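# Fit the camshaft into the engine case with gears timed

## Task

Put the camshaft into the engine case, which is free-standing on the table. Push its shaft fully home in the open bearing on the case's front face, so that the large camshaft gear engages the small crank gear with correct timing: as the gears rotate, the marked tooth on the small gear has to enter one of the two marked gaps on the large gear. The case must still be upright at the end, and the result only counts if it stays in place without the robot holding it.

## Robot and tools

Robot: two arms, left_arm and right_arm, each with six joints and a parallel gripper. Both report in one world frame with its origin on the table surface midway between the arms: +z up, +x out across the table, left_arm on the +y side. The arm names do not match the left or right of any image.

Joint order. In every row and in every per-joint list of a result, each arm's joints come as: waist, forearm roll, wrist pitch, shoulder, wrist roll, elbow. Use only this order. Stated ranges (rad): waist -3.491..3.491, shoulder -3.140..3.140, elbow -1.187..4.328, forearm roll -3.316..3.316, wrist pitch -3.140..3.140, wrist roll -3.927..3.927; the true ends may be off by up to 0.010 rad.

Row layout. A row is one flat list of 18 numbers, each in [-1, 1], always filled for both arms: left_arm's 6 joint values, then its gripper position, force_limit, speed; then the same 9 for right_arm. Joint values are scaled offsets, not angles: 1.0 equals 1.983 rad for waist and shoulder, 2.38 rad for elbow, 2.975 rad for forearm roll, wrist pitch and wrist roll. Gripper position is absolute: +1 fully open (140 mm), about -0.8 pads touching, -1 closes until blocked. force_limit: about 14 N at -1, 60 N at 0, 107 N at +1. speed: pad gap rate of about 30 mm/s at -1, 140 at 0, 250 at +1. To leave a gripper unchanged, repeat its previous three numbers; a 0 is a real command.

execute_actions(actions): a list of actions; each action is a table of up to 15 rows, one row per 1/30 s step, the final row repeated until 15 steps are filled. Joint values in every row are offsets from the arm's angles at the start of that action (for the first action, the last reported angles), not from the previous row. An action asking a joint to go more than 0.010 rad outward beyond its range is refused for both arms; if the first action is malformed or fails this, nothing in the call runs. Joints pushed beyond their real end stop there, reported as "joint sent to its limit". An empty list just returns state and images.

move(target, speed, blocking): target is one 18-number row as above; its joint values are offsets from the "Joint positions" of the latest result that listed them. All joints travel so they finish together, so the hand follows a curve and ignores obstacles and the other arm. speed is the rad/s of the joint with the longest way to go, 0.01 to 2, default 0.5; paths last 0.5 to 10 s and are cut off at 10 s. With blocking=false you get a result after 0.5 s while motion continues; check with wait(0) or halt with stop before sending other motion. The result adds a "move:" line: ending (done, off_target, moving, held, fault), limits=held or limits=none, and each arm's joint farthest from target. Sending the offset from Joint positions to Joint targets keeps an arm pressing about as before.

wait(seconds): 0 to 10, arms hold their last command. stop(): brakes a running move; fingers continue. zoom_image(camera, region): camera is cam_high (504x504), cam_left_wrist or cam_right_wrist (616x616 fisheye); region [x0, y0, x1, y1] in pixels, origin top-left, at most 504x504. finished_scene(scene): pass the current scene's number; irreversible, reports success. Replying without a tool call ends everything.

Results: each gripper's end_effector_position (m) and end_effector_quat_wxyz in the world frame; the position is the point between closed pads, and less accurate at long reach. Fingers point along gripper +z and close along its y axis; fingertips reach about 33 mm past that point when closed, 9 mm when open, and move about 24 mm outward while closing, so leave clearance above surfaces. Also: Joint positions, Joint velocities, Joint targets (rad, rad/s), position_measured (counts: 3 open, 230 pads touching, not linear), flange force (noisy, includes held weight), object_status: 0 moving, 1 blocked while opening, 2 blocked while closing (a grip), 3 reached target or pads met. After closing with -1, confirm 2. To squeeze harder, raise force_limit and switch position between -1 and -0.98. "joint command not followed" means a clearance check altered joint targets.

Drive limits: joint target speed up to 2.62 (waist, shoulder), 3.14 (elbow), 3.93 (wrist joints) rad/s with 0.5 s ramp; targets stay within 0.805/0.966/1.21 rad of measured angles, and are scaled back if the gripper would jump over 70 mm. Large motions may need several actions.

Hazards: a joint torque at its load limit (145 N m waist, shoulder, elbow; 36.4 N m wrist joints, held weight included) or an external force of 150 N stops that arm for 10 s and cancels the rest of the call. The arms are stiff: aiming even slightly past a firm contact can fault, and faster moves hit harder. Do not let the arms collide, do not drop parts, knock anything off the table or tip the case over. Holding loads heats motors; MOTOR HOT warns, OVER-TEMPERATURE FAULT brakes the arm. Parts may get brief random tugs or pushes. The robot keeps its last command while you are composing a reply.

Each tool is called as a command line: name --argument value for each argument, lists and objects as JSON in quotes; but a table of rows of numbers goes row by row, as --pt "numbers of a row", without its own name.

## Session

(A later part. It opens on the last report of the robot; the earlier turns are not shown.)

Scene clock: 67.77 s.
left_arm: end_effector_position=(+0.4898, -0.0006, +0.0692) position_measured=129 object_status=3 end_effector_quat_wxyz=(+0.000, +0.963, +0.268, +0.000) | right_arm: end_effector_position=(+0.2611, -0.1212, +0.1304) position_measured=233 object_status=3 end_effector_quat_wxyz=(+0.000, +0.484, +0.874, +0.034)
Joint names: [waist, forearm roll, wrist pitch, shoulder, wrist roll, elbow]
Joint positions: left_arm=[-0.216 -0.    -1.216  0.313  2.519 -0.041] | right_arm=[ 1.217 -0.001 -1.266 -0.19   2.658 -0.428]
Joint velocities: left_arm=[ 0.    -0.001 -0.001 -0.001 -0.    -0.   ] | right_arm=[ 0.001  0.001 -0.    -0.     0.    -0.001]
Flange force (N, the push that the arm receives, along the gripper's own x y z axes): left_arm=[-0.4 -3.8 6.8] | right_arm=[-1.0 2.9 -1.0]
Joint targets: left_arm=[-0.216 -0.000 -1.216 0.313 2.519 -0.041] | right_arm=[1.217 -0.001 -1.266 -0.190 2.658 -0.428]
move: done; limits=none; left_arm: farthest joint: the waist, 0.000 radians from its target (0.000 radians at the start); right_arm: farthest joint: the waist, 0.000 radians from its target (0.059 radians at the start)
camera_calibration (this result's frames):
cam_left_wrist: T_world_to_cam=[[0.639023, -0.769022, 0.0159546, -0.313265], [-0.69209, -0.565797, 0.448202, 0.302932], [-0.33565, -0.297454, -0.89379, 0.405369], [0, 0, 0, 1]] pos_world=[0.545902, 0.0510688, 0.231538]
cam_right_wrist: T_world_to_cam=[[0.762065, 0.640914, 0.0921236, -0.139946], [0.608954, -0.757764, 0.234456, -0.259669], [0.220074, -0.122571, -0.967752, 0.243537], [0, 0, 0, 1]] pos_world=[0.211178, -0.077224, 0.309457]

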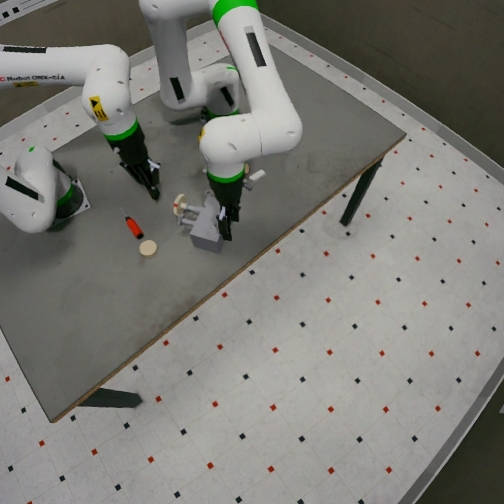

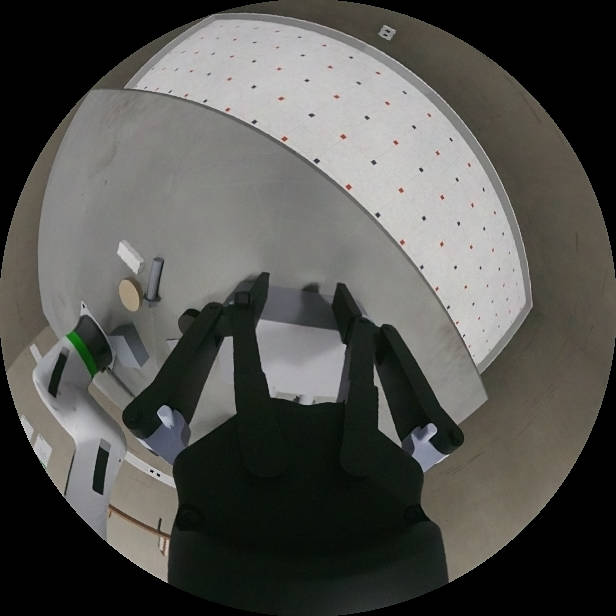

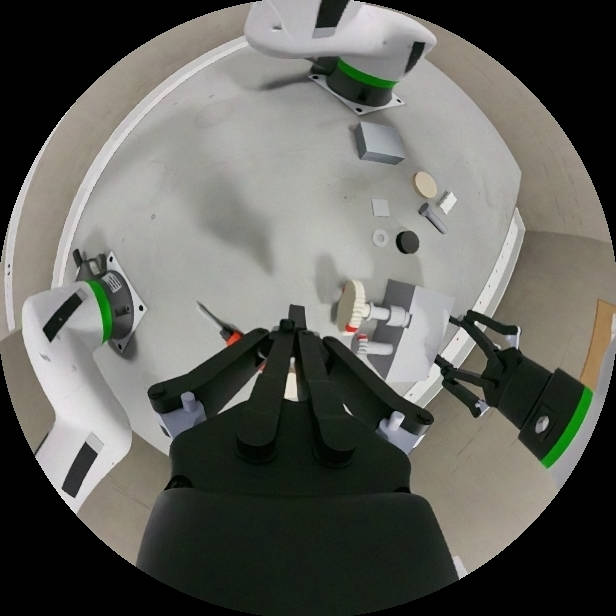

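move --target '[0,0,0,0,0,0,0,0,0,0,0,0,0,-0.5387,0,-1,0,0]' --speed 1.2

move --target '[0,0,0,0,0,0,0,0,0,-0.0149,0,0.0279,0.1188,0,0.0361,-1,0,0]' --speed 0.15

zoom_image --camera "cam_right_wrist" --region '[220, 200, 400, 340]'

Scene clock: 70.07 s.
left_arm: end_effector_position=(+0.4898, -0.0006, +0.0692) position_measured=129 object_status=3 end_effector_quat_wxyz=(+0.000, +0.963, +0.268, +0.000) | right_arm: end_effector_position=(+0.2611, -0.1212, +0.1304) position_measured=233 object_status=3 end_effector_quat_wxyz=(-0.024, +0.965, +0.261, +0.024)
Joint names: [waist, forearm roll, wrist pitch, shoulder, wrist roll, elbow]
Joint positions: left_arm=[-0.216 -0.    -1.216  0.313  2.519 -0.041] | right_arm=[ 1.217 -0.001 -1.266 -0.19   1.055 -0.428]
Joint velocities: left_arm=[ 0.001  0.001  0.     0.    -0.     0.001] | right_arm=[ 0.    -0.001  0.001 -0.    -0.     0.   ]
Flange force (N, the push that the arm receives, along the gripper's own x y z axes): left_arm=[-0.1 -6.7 7.9] | right_arm=[4.3 0.7 -0.7]
Joint targets: left_arm=[-0.216 -0.000 -1.216 0.313 2.519 -0.041] | right_arm=[1.217 -0.001 -1.266 -0.190 1.055 -0.428]
move: done; limits=none; left_arm: farthest joint: the waist, 0.000 radians from its target (0.000 radians at the start); right_arm: farthest joint: the waist, 0.000 radians from its target (0.000 radians at the start)
camera_calibration (this result's frames):
cam_left_wrist: T_world_to_cam=[[0.639023, -0.769022, 0.0159548, -0.313265], [-0.69209, -0.565797, 0.448202, 0.302932], [-0.33565, -0.297454, -0.89379, 0.405369], [0, 0, 0, 1]] pos_world=[0.545902, 0.0510688, 0.231538]
cam_right_wrist: T_world_to_cam=[[0.619297, -0.785146, 0.00399939, -0.264042], [-0.770174, -0.606481, 0.197517, 0.123604], [-0.152654, -0.125402, -0.980291, 0.342152], [0, 0, 0, 1]] pos_world=[0.310948, -0.0894417, 0.312051]

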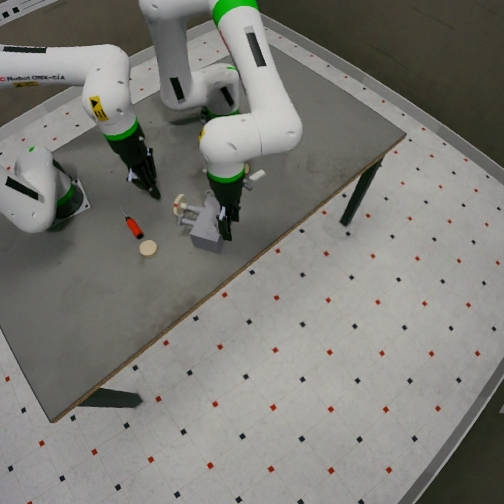

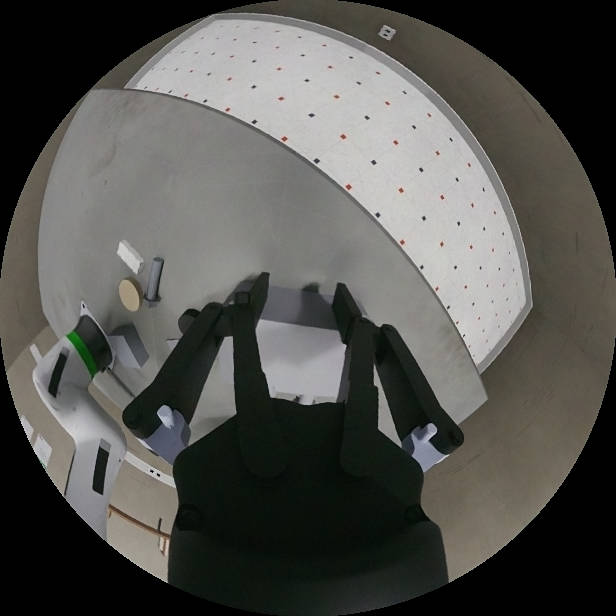

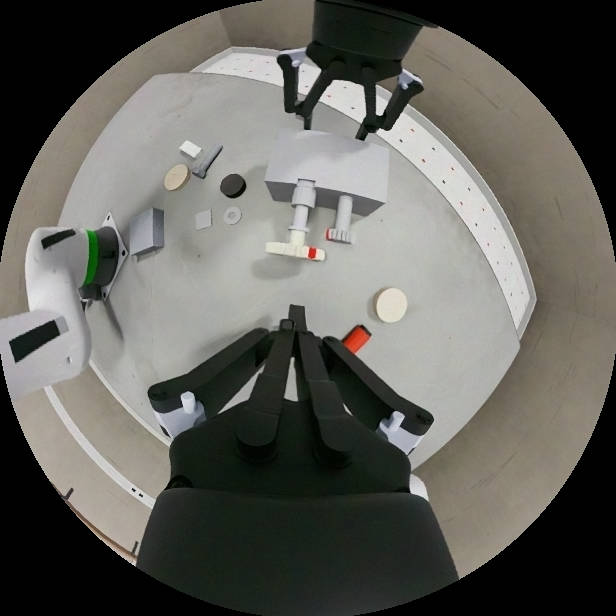

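Scene clock: 71.97 s.
left_arm: end_effector_position=(+0.4898, -0.0006, +0.0692) position_measured=129 object_status=3 end_effector_quat_wxyz=(+0.000, +0.963, +0.268, +0.000) | right_arm: end_effector_position=(+0.2961, -0.0854, +0.0754) position_measured=233 object_status=3 end_effector_quat_wxyz=(-0.000, +0.969, +0.247, -0.000)
Joint names: [waist, forearm roll, wrist pitch, shoulder, wrist roll, elbow]
Joint positions: left_arm=[-0.216 -0.    -1.216  0.313  2.519 -0.041] | right_arm=[ 1.187 -0.001 -1.183  0.046  1.055 -0.342]
Joint velocities: left_arm=[-0.001 -0.001  0.     0.     0.     0.001] | right_arm=[ 0.     0.    -0.001  0.     0.001 -0.   ]
Flange force (N, the push that the arm receives, along the gripper's own x y z axes): left_arm=[1.5 -7.1 6.8] | right_arm=[3.3 0.5 -2.4]
Joint targets: left_arm=[-0.216 -0.000 -1.216 0.313 2.519 -0.041] | right_arm=[1.187 -0.001 -1.183 0.046 1.055 -0.342]
move: done; limits=none; left_arm: farthest joint: the waist, 0.000 radians from its target (0.000 radians at the start); right_arm: farthest joint: the waist, 0.000 radians from its target (0.030 radians at the start)
camera_calibration (this result's frames):
cam_left_wrist: T_world_to_cam=[[0.639023, -0.769022, 0.0159549, -0.313265], [-0.69209, -0.565797, 0.448202, 0.302932], [-0.33565, -0.297454, -0.89379, 0.405369], [0, 0, 0, 1]] pos_world=[0.545902, 0.0510688, 0.231538]
cam_right_wrist: T_world_to_cam=[[0.596351, -0.802218, 0.0284937, -0.253909], [-0.779776, -0.570512, 0.257809, 0.184517], [-0.190563, -0.175963, -0.965776, 0.303842], [0, 0, 0, 1]] pos_world=[0.353201, -0.044956, 0.253108]

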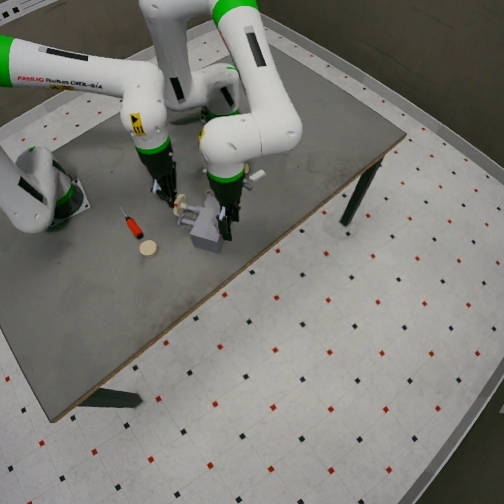

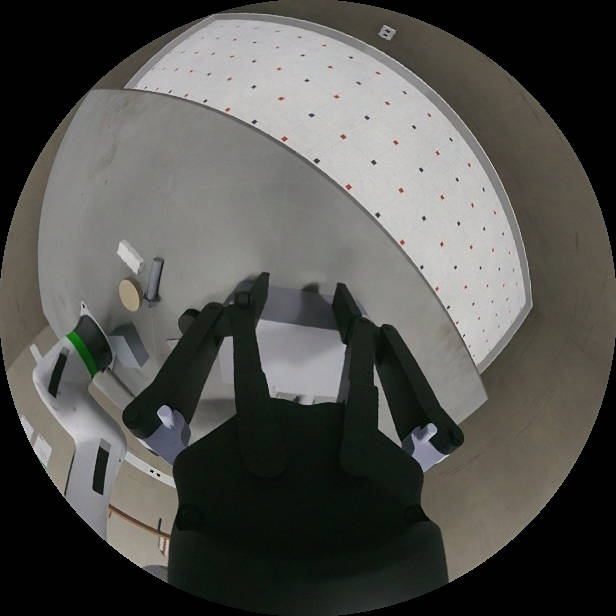

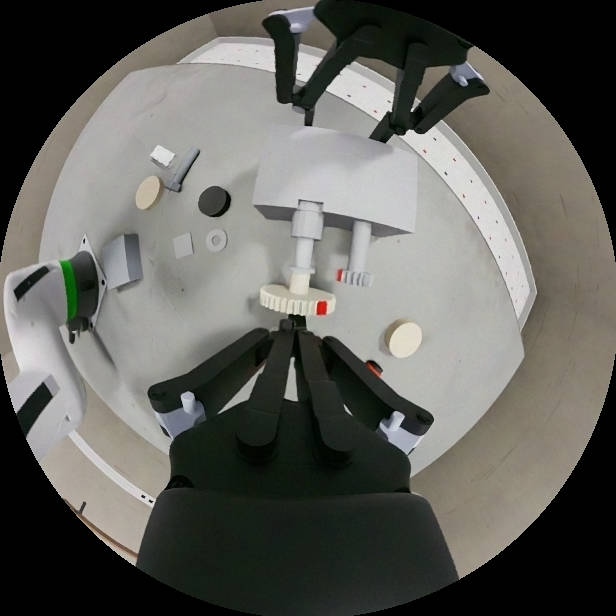

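Region (220, 200, 400, 340) of cam_right_wrist's 616x616 image, scaled by 2.800, with more detail than that image has.

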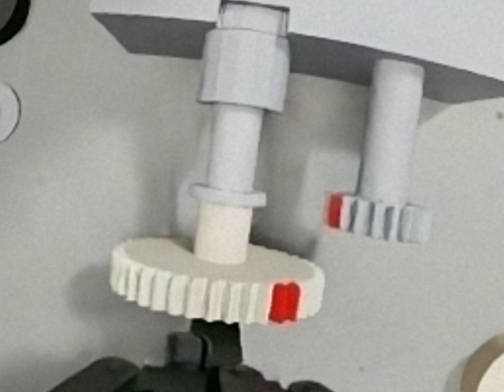

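move --target '[-0.0066,0,0.001,-0.0047,0.0044,-0.0052,0,0,0,0,0,0,0,0,0,-1,0,0]' --speed 0.01

move --target '[-0.0022,0,0.0003,-0.0016,0.0015,-0.0017,0,0,0,0,0,0,0,0,0,-1,0,0]' --speed 0.01

zoom_image --camera "cam_right_wrist" --region '[220, 200, 400, 340]'

Scene clock: 73.83 s.
left_arm: end_effector_position=(+0.4818, -0.0046, +0.0691) position_measured=129 object_status=3 end_effector_quat_wxyz=(+0.000, +0.963, +0.268, +0.000) | right_arm: end_effector_position=(+0.2961, -0.0854, +0.0754) position_measured=233 object_status=3 end_effector_quat_wxyz=(-0.000, +0.969, +0.247, -0.000)
Joint names: [waist, forearm roll, wrist pitch, shoulder, wrist roll, elbow]
Joint positions: left_arm=[-0.23  -0.    -1.213  0.304  2.532 -0.054] | right_arm=[ 1.187 -0.001 -1.183  0.046  1.055 -0.342]
Joint velocities: left_arm=[-0.001 -0.    -0.    -0.001  0.    -0.001] | right_arm=[-0.001 -0.001  0.002 -0.    -0.001  0.   ]
Flange force (N, the push that the arm receives, along the gripper's own x y z axes): left_arm=[19.4 -3.7 0.9] | right_arm=[-8.0 -0.9 -5.4]
Joint targets: left_arm=[-0.230 -0.000 -1.213 0.304 2.532 -0.054] | right_arm=[1.187 -0.001 -1.183 0.046 1.055 -0.342]
move: done; limits=none; left_arm: farthest joint: the waist, 0.000 radians from its target (0.013 radians at the start); right_arm: farthest joint: the waist, 0.000 radians from its target (0.000 radians at the start)
camera_calibration (this result's frames):
cam_left_wrist: T_world_to_cam=[[0.639037, -0.76901, 0.0159997, -0.311197], [-0.692095, -0.565797, 0.448195, 0.295104], [-0.335614, -0.297486, -0.893793, 0.401415], [0, 0, 0, 1]] pos_world=[0.537827, 0.047071, 0.231496]
cam_right_wrist: T_world_to_cam=[[0.596351, -0.802218, 0.0284969, -0.253909], [-0.779775, -0.570509, 0.257817, 0.184518], [-0.190568, -0.175971, -0.965773, 0.303838], [0, 0, 0, 1]] pos_world=[0.353203, -0.0449541, 0.253102]

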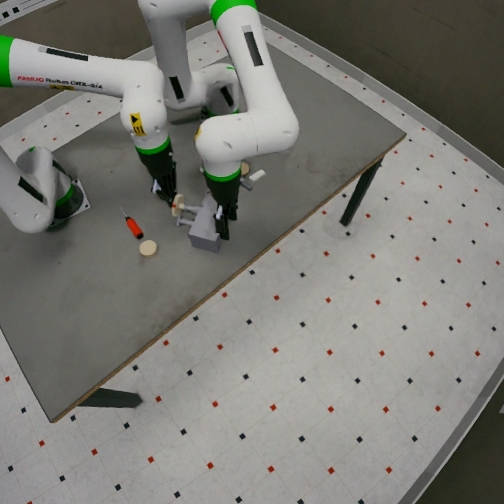

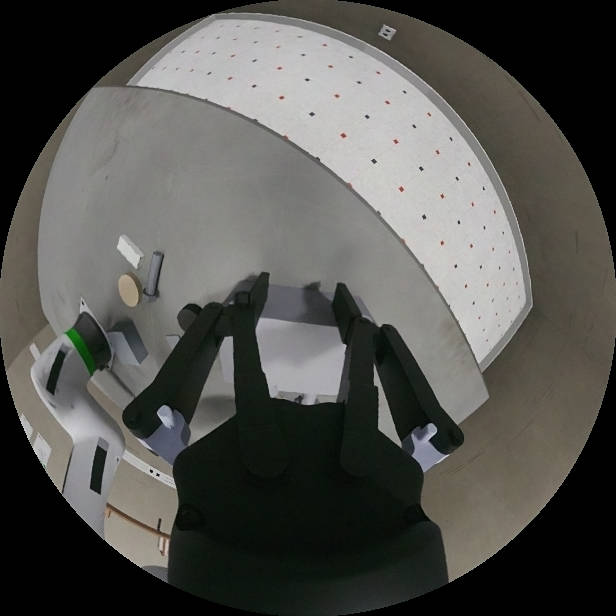

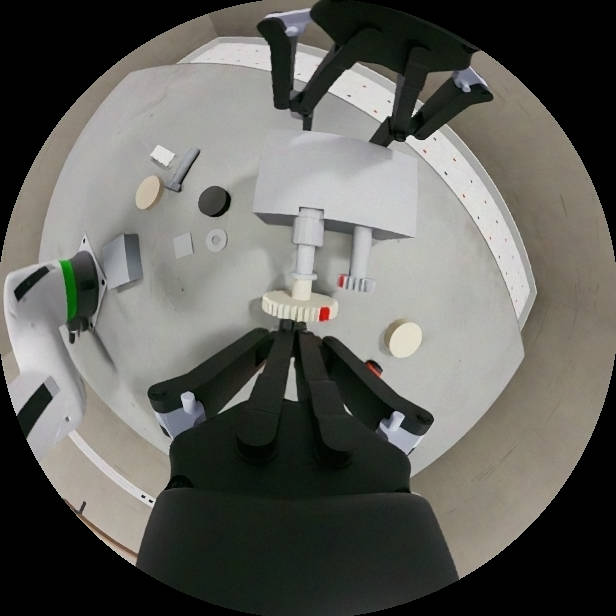

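Scene clock: 74.53 s.
left_arm: end_effector_position=(+0.4791, -0.0059, +0.0692) position_measured=129 object_status=3 end_effector_quat_wxyz=(+0.000, +0.963, +0.268, +0.000) | right_arm: end_effector_position=(+0.2961, -0.0854, +0.0754) position_measured=233 object_status=3 end_effector_quat_wxyz=(-0.000, +0.969, +0.247, -0.000)
Joint names: [waist, forearm roll, wrist pitch, shoulder, wrist roll, elbow]
Joint positions: left_arm=[-0.234 -0.    -1.212  0.301  2.537 -0.058] | right_arm=[ 1.187 -0.001 -1.183  0.046  1.055 -0.342]
Joint velocities: left_arm=[ 0.001 -0.001  0.    -0.    -0.     0.002] | right_arm=[-0.001  0.001  0.001  0.     0.    -0.   ]
Flange force (N, the push that the arm receives, along the gripper's own x y z axes): left_arm=[43.7 5.1 -7.8] | right_arm=[-20.2 -0.6 -18.0]
Joint targets: left_arm=[-0.234 -0.000 -1.212 0.301 2.537 -0.058] | right_arm=[1.187 -0.001 -1.183 0.046 1.055 -0.342]
move: done; limits=none; left_arm: farthest joint: the waist, 0.000 radians from its target (0.005 radians at the start); right_arm: farthest joint: the waist, 0.000 radians from its target (0.000 radians at the start)
camera_calibration (this result's frames):
cam_left_wrist: T_world_to_cam=[[0.639119, -0.768938, 0.0161264, -0.310552], [-0.692089, -0.565846, 0.448141, 0.292493], [-0.335468, -0.297576, -0.893818, 0.400118], [0, 0, 0, 1]] pos_world=[0.535137, 0.0457764, 0.231562]
cam_right_wrist: T_world_to_cam=[[0.596337, -0.80223, 0.0284535, -0.253887], [-0.779776, -0.570501, 0.257834, 0.184511], [-0.190609, -0.175943, -0.96577, 0.303844], [0, 0, 0, 1]] pos_world=[0.353195, -0.0449529, 0.253095]

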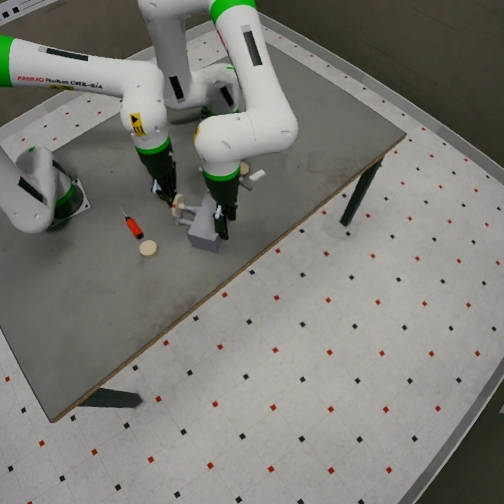

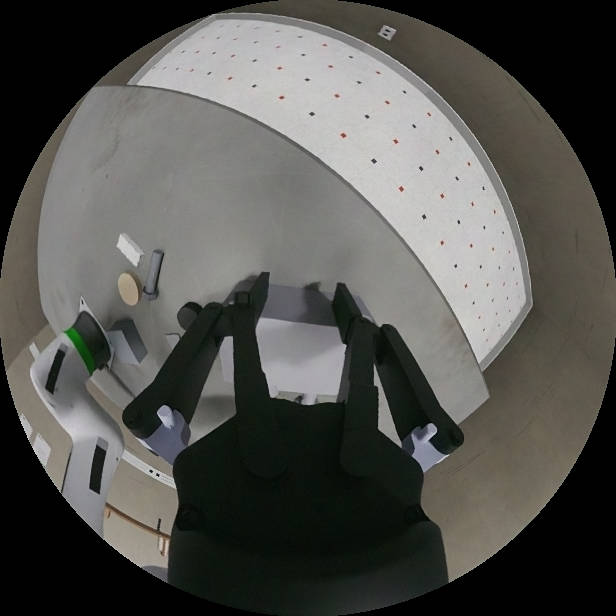

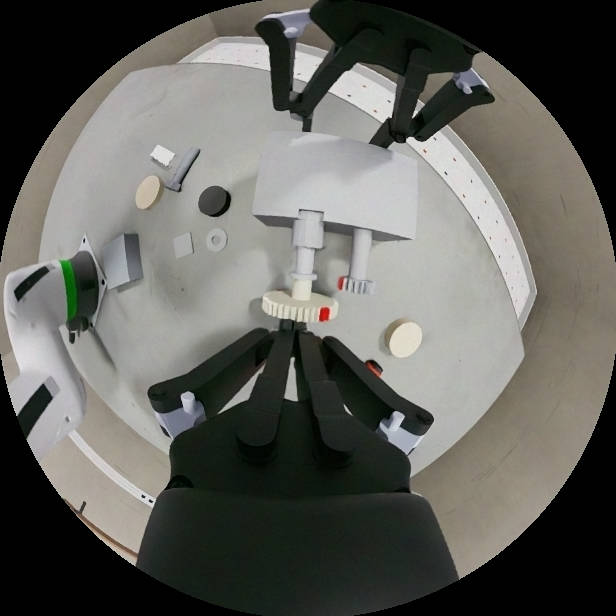

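Region (220, 200, 400, 340) of cam_right_wrist's 616x616 image, scaled by 2.800, with more detail than that image has.

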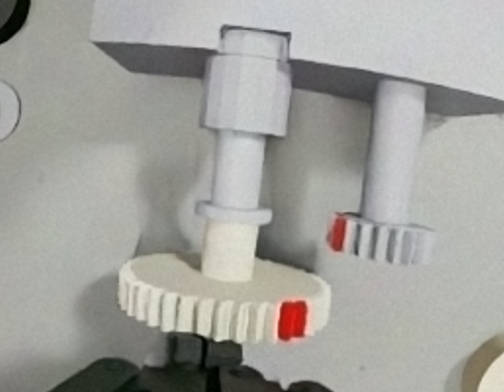

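move --target '[-0.0011,0,0.0002,-0.0008,0.0007,-0.0009,0,0,0,0,0,-0.0025,-0.0015,0,0.0019,-1,0,0]' --speed 0.01

zoom_image --camera "cam_right_wrist" --region '[220, 200, 400, 340]'

Scene clock: 75.70 s.
left_arm: end_effector_position=(+0.4777, -0.0066, +0.0692) position_measured=129 object_status=3 end_effector_quat_wxyz=(+0.000, +0.963, +0.268, +0.000) | right_arm: end_effector_position=(+0.2961, -0.0854, +0.0784) position_measured=233 object_status=3 end_effector_quat_wxyz=(-0.000, +0.969, +0.247, -0.000)
Joint names: [waist, forearm roll, wrist pitch, shoulder, wrist roll, elbow]
Joint positions: left_arm=[-0.236 -0.    -1.211  0.299  2.539 -0.06 ] | right_arm=[ 1.187 -0.001 -1.19   0.043  1.055 -0.338]
Joint velocities: left_arm=[-0.002  0.     0.    -0.    -0.     0.001] | right_arm=[ 0.001  0.001 -0.     0.     0.001 -0.   ]
Flange force (N, the push that the arm receives, along the gripper's own x y z axes): left_arm=[10.7 -4.8 8.4] | right_arm=[1.5 0.9 -0.7]
Joint targets: left_arm=[-0.236 -0.000 -1.211 0.299 2.539 -0.060] | right_arm=[1.187 -0.001 -1.190 0.043 1.055 -0.338]
move: done; limits=none; left_arm: farthest joint: the waist, 0.000 radians from its target (0.002 radians at the start); right_arm: farthest joint: the waist, 0.000 radians from its target (0.000 radians at the start)
camera_calibration (this result's frames):
cam_left_wrist: T_world_to_cam=[[0.639052, -0.768994, 0.0161691, -0.310153], [-0.692136, -0.565757, 0.448181, 0.291201], [-0.335501, -0.297602, -0.893796, 0.399445], [0, 0, 0, 1]] pos_world=[0.533768, 0.045119, 0.231527]
cam_right_wrist: T_world_to_cam=[[0.596336, -0.802231, 0.0284302, -0.25397], [-0.779783, -0.570513, 0.257784, 0.183741], [-0.190583, -0.175895, -0.965784, 0.306781], [0, 0, 0, 1]] pos_world=[0.353196, -0.0449545, 0.256139]

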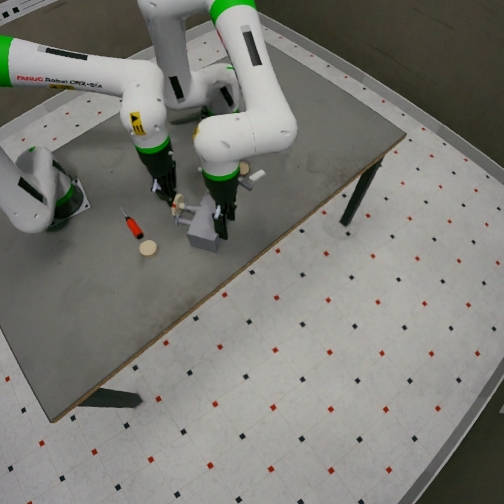

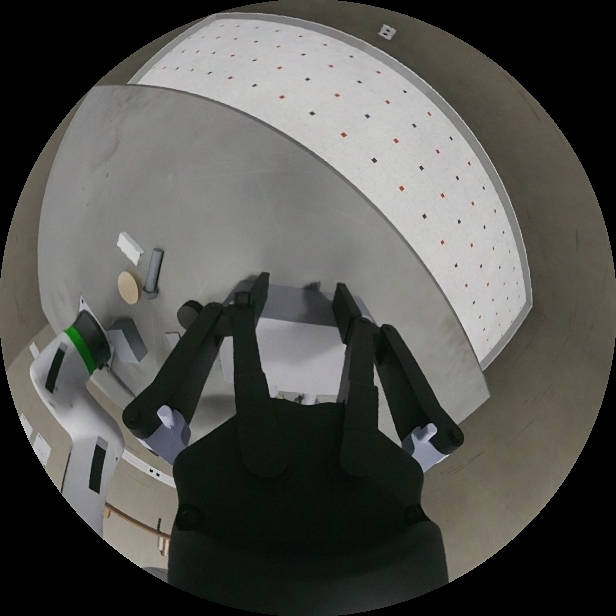

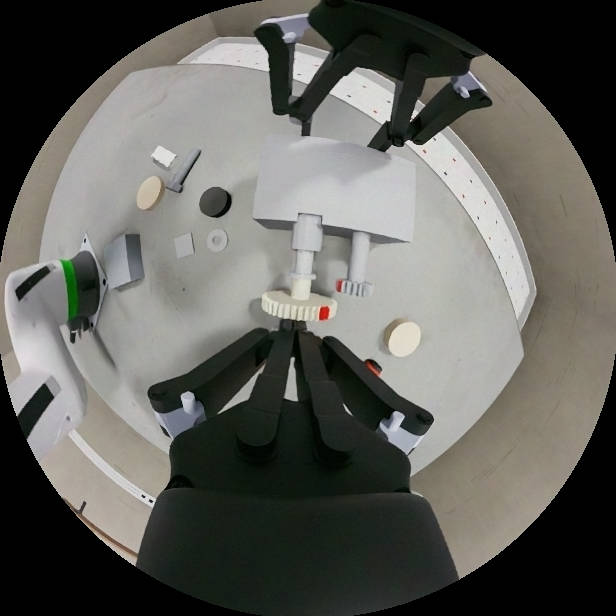

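Region (220, 200, 400, 340) of cam_right_wrist's 616x616 image, scaled by 2.800, with more detail than that image has.

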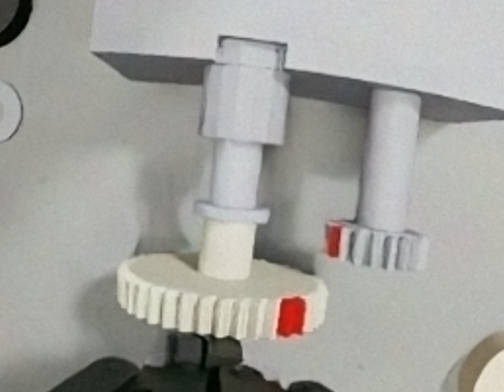

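move --target '[-0.0029,0,0.0004,-0.0021,0.0019,-0.0023,0,0,0,0,0,0,0,0,0,-1,0,0]' --speed 0.01

move --target '[0.001,0,0,0,0,0,0,0,0,0.001,0,-0.0507,-0.0241,0,0.0434,-1,0,0]' --speed 0.08

move --target '[0,0,0,0,0,0,0,0,0,-0.002,0,0.0044,0.0267,0.001,0.0167,-1,0,0]' --speed 0.04

zoom_image --camera "cam_right_wrist" --region '[220, 200, 400, 340]'

zoom_image --camera "cam_high" --region '[155, 185, 215, 235]'

Scene clock: 76.90 s.
left_arm: end_effector_position=(+0.4741, -0.0082, +0.0691) position_measured=129 object_status=3 end_effector_quat_wxyz=(+0.000, +0.963, +0.268, +0.000) | right_arm: end_effector_position=(+0.2961, -0.0854, +0.0784) position_measured=233 object_status=3 end_effector_quat_wxyz=(-0.000, +0.969, +0.247, -0.000)
Joint names: [waist, forearm roll, wrist pitch, shoulder, wrist roll, elbow]
Joint positions: left_arm=[-0.242 -0.    -1.21   0.295  2.544 -0.065] | right_arm=[ 1.187 -0.001 -1.19   0.043  1.055 -0.338]
Joint velocities: left_arm=[-0.     0.    -0.     0.001  0.001 -0.   ] | right_arm=[-0.     0.002 -0.001 -0.     0.    -0.   ]
Flange force (N, the push that the arm receives, along the gripper's own x y z axes): left_arm=[12.0 -3.1 8.1] | right_arm=[0.3 0.4 -1.7]
Joint targets: left_arm=[-0.242 -0.000 -1.210 0.295 2.544 -0.065] | right_arm=[1.187 -0.001 -1.190 0.043 1.055 -0.338]
move: done; limits=none; left_arm: farthest joint: the waist, 0.000 radians from its target (0.006 radians at the start); right_arm: farthest joint: the waist, 0.000 radians from its target (0.000 radians at the start)
camera_calibration (this result's frames):
cam_left_wrist: T_world_to_cam=[[0.638979, -0.769057, 0.0160623, -0.309055], [-0.692141, -0.565711, 0.448231, 0.287768], [-0.335629, -0.297528, -0.893773, 0.397771], [0, 0, 0, 1]] pos_world=[0.53016, 0.0434608, 0.231495]
cam_right_wrist: T_world_to_cam=[[0.596336, -0.802231, 0.028432, -0.253971], [-0.779782, -0.570513, 0.257788, 0.183738], [-0.190585, -0.175899, -0.965783, 0.306783], [0, 0, 0, 1]] pos_world=[0.353196, -0.0449553, 0.256141]

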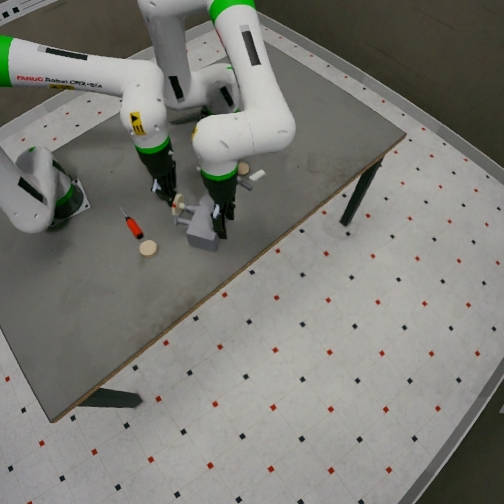

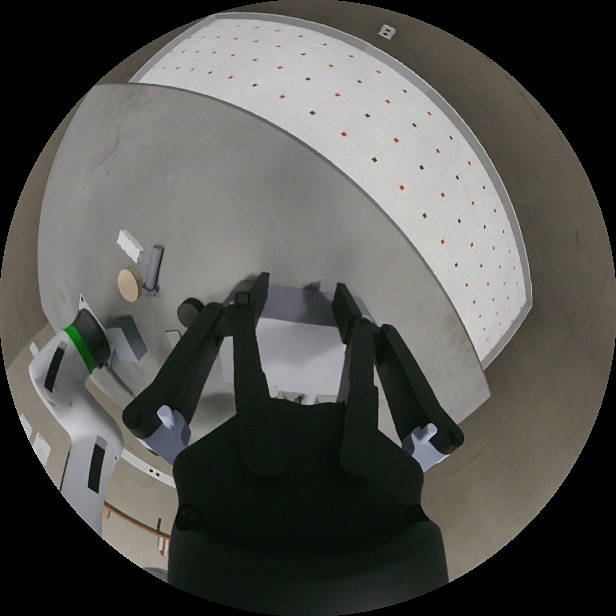

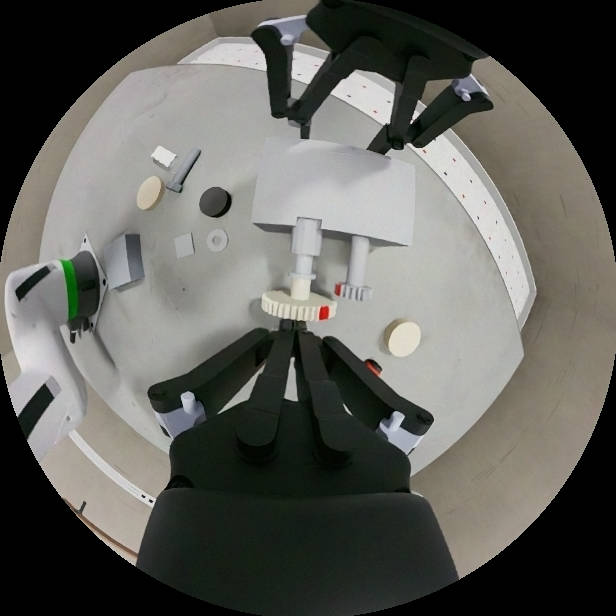

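Scene clock: 79.07 s.
left_arm: end_effector_position=(+0.4747, -0.0074, +0.0691) position_measured=129 object_status=3 end_effector_quat_wxyz=(+0.000, +0.963, +0.269, +0.000) | right_arm: end_effector_position=(+0.2955, -0.0848, +0.1407) position_measured=233 object_status=3 end_effector_quat_wxyz=(-0.001, +0.969, +0.248, +0.000)
Joint names: [waist, forearm roll, wrist pitch, shoulder, wrist roll, elbow]
Joint positions: left_arm=[-0.24  -0.    -1.21   0.295  2.544 -0.065] | right_arm=[ 1.189 -0.001 -1.341 -0.005  1.055 -0.234]
Joint velocities: left_arm=[ 0.001 -0.    -0.001 -0.    -0.    -0.   ] | right_arm=[ 0.    -0.001 -0.    -0.    -0.     0.   ]
Flange force (N, the push that the arm receives, along the gripper's own x y z axes): left_arm=[0.3 -6.9 6.6] | right_arm=[3.0 -0.3 -0.9]
Joint targets: left_arm=[-0.240 -0.000 -1.210 0.295 2.544 -0.065] | right_arm=[1.189 -0.001 -1.341 -0.005 1.055 -0.234]
move: done; limits=none; left_arm: farthest joint: the waist, 0.000 radians from its target (0.002 radians at the start); right_arm: farthest joint: the waist, 0.000 radians from its target (0.002 radians at the start)
camera_calibration (this result's frames):
cam_left_wrist: T_world_to_cam=[[0.640503, -0.767788, 0.0160607, -0.309548], [-0.691017, -0.567083, 0.448232, 0.288154], [-0.335039, -0.298192, -0.893773, 0.397958], [0, 0, 0, 1]] pos_world=[0.530717, 0.0444075, 0.231496]
cam_right_wrist: T_world_to_cam=[[0.598015, -0.800984, 0.0283216, -0.25525], [-0.778611, -0.572203, 0.257584, 0.167138], [-0.190115, -0.17609, -0.965841, 0.36678], [0, 0, 0, 1]] pos_world=[0.352509, -0.0442281, 0.318428]

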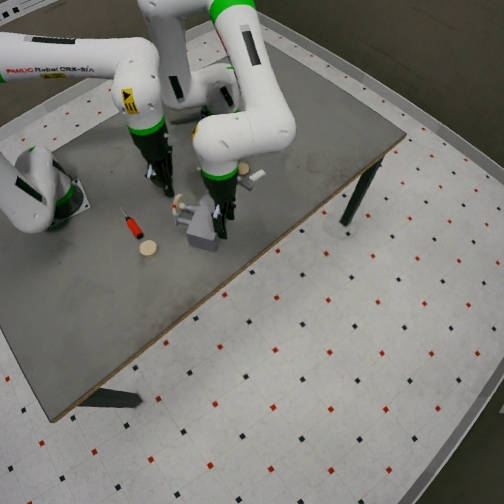

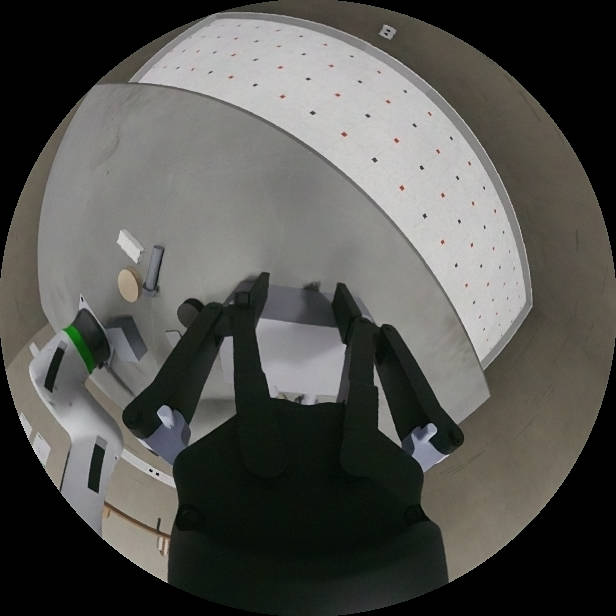

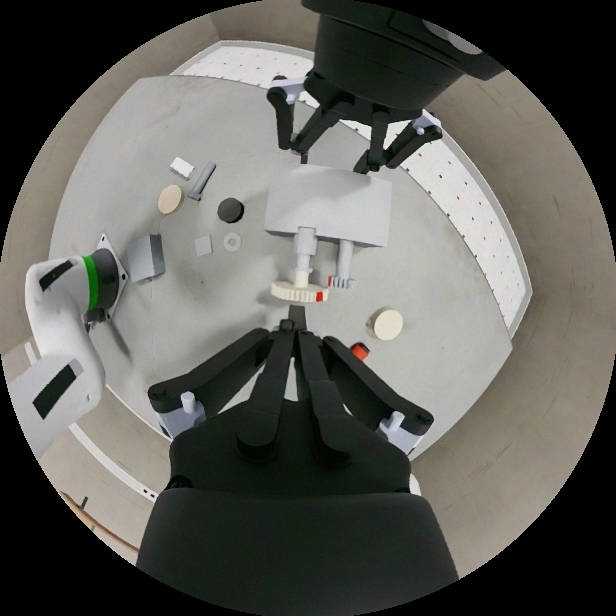

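Scene clock: 80.60 s.
left_arm: end_effector_position=(+0.4747, -0.0074, +0.0691) position_measured=129 object_status=3 end_effector_quat_wxyz=(+0.000, +0.963, +0.269, +0.000) | right_arm: end_effector_position=(+0.3074, -0.0688, +0.1347) position_measured=233 object_status=3 end_effector_quat_wxyz=(-0.000, +0.969, +0.247, -0.000)
Joint names: [waist, forearm roll, wrist pitch, shoulder, wrist roll, elbow]
Joint positions: left_arm=[-0.24  -0.    -1.21   0.295  2.544 -0.065] | right_arm=[ 1.185 -0.001 -1.328  0.048  1.058 -0.194]
Joint velocities: left_arm=[-0.002  0.     0.002  0.001  0.     0.   ] | right_arm=[-0.     0.002 -0.001  0.     0.001 -0.   ]
Flange force (N, the push that the arm receives, along the gripper's own x y z axes): left_arm=[-1.1 -6.7 6.7] | right_arm=[2.9 0.2 -2.8]
Joint targets: left_arm=[-0.240 -0.000 -1.210 0.295 2.544 -0.065] | right_arm=[1.185 -0.001 -1.328 0.048 1.058 -0.194]
move: done; limits=none; left_arm: farthest joint: the waist, 0.000 radians from its target (0.000 radians at the start); right_arm: farthest joint: the waist, 0.000 radians from its target (0.004 radians at the start)
camera_calibration (this result's frames):
cam_left_wrist: T_world_to_cam=[[0.640503, -0.767788, 0.0160608, -0.309548], [-0.691017, -0.567083, 0.448232, 0.288154], [-0.335039, -0.298192, -0.893773, 0.397958], [0, 0, 0, 1]] pos_world=[0.530717, 0.0444076, 0.231496]
cam_right_wrist: T_world_to_cam=[[0.597213, -0.801581, 0.0283673, -0.249238], [-0.779169, -0.571397, 0.257684, 0.187277], [-0.190346, -0.175995, -0.965813, 0.366141], [0, 0, 0, 1]] pos_world=[0.364462, -0.0283353, 0.312436]

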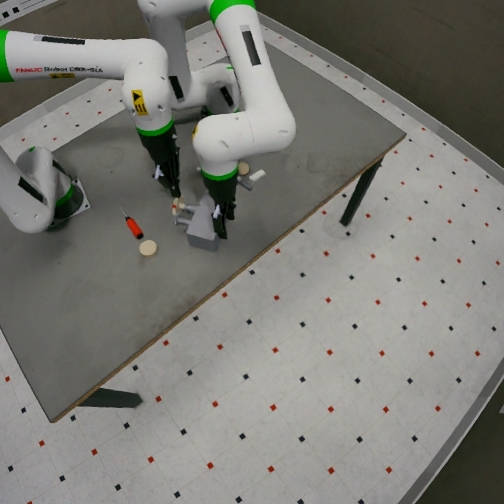

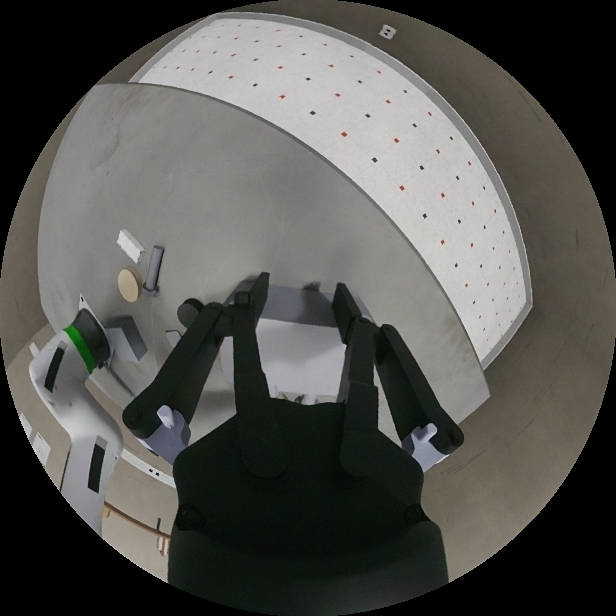

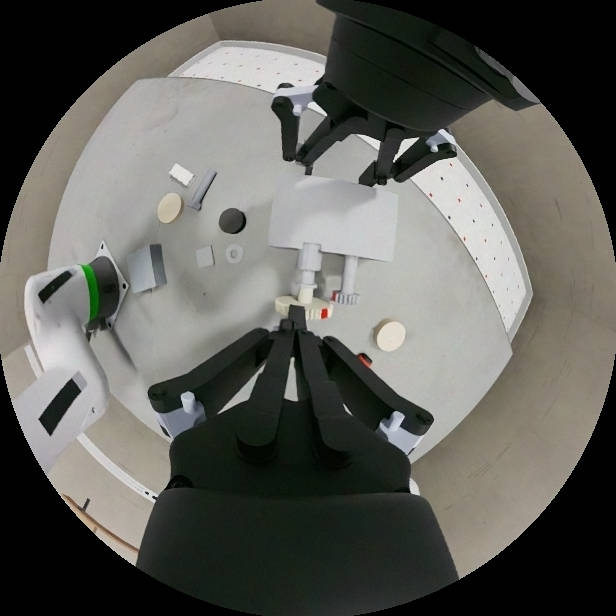

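Region (220, 200, 400, 340) of cam_right_wrist's 616x616 image, scaled by 2.800, with more detail than that image has.

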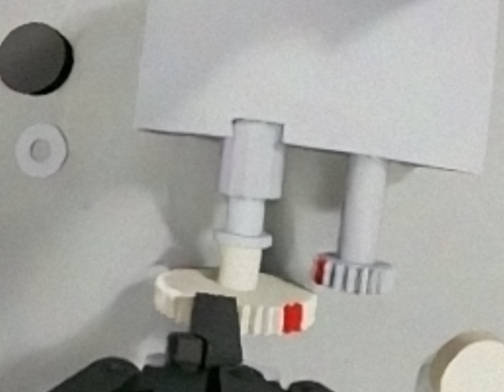

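Region (155, 185, 215, 235) of cam_high's 504x504 image, scaled by 8.400, with more detail than that image has.

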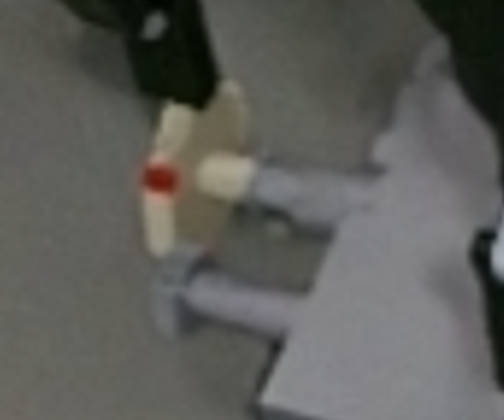

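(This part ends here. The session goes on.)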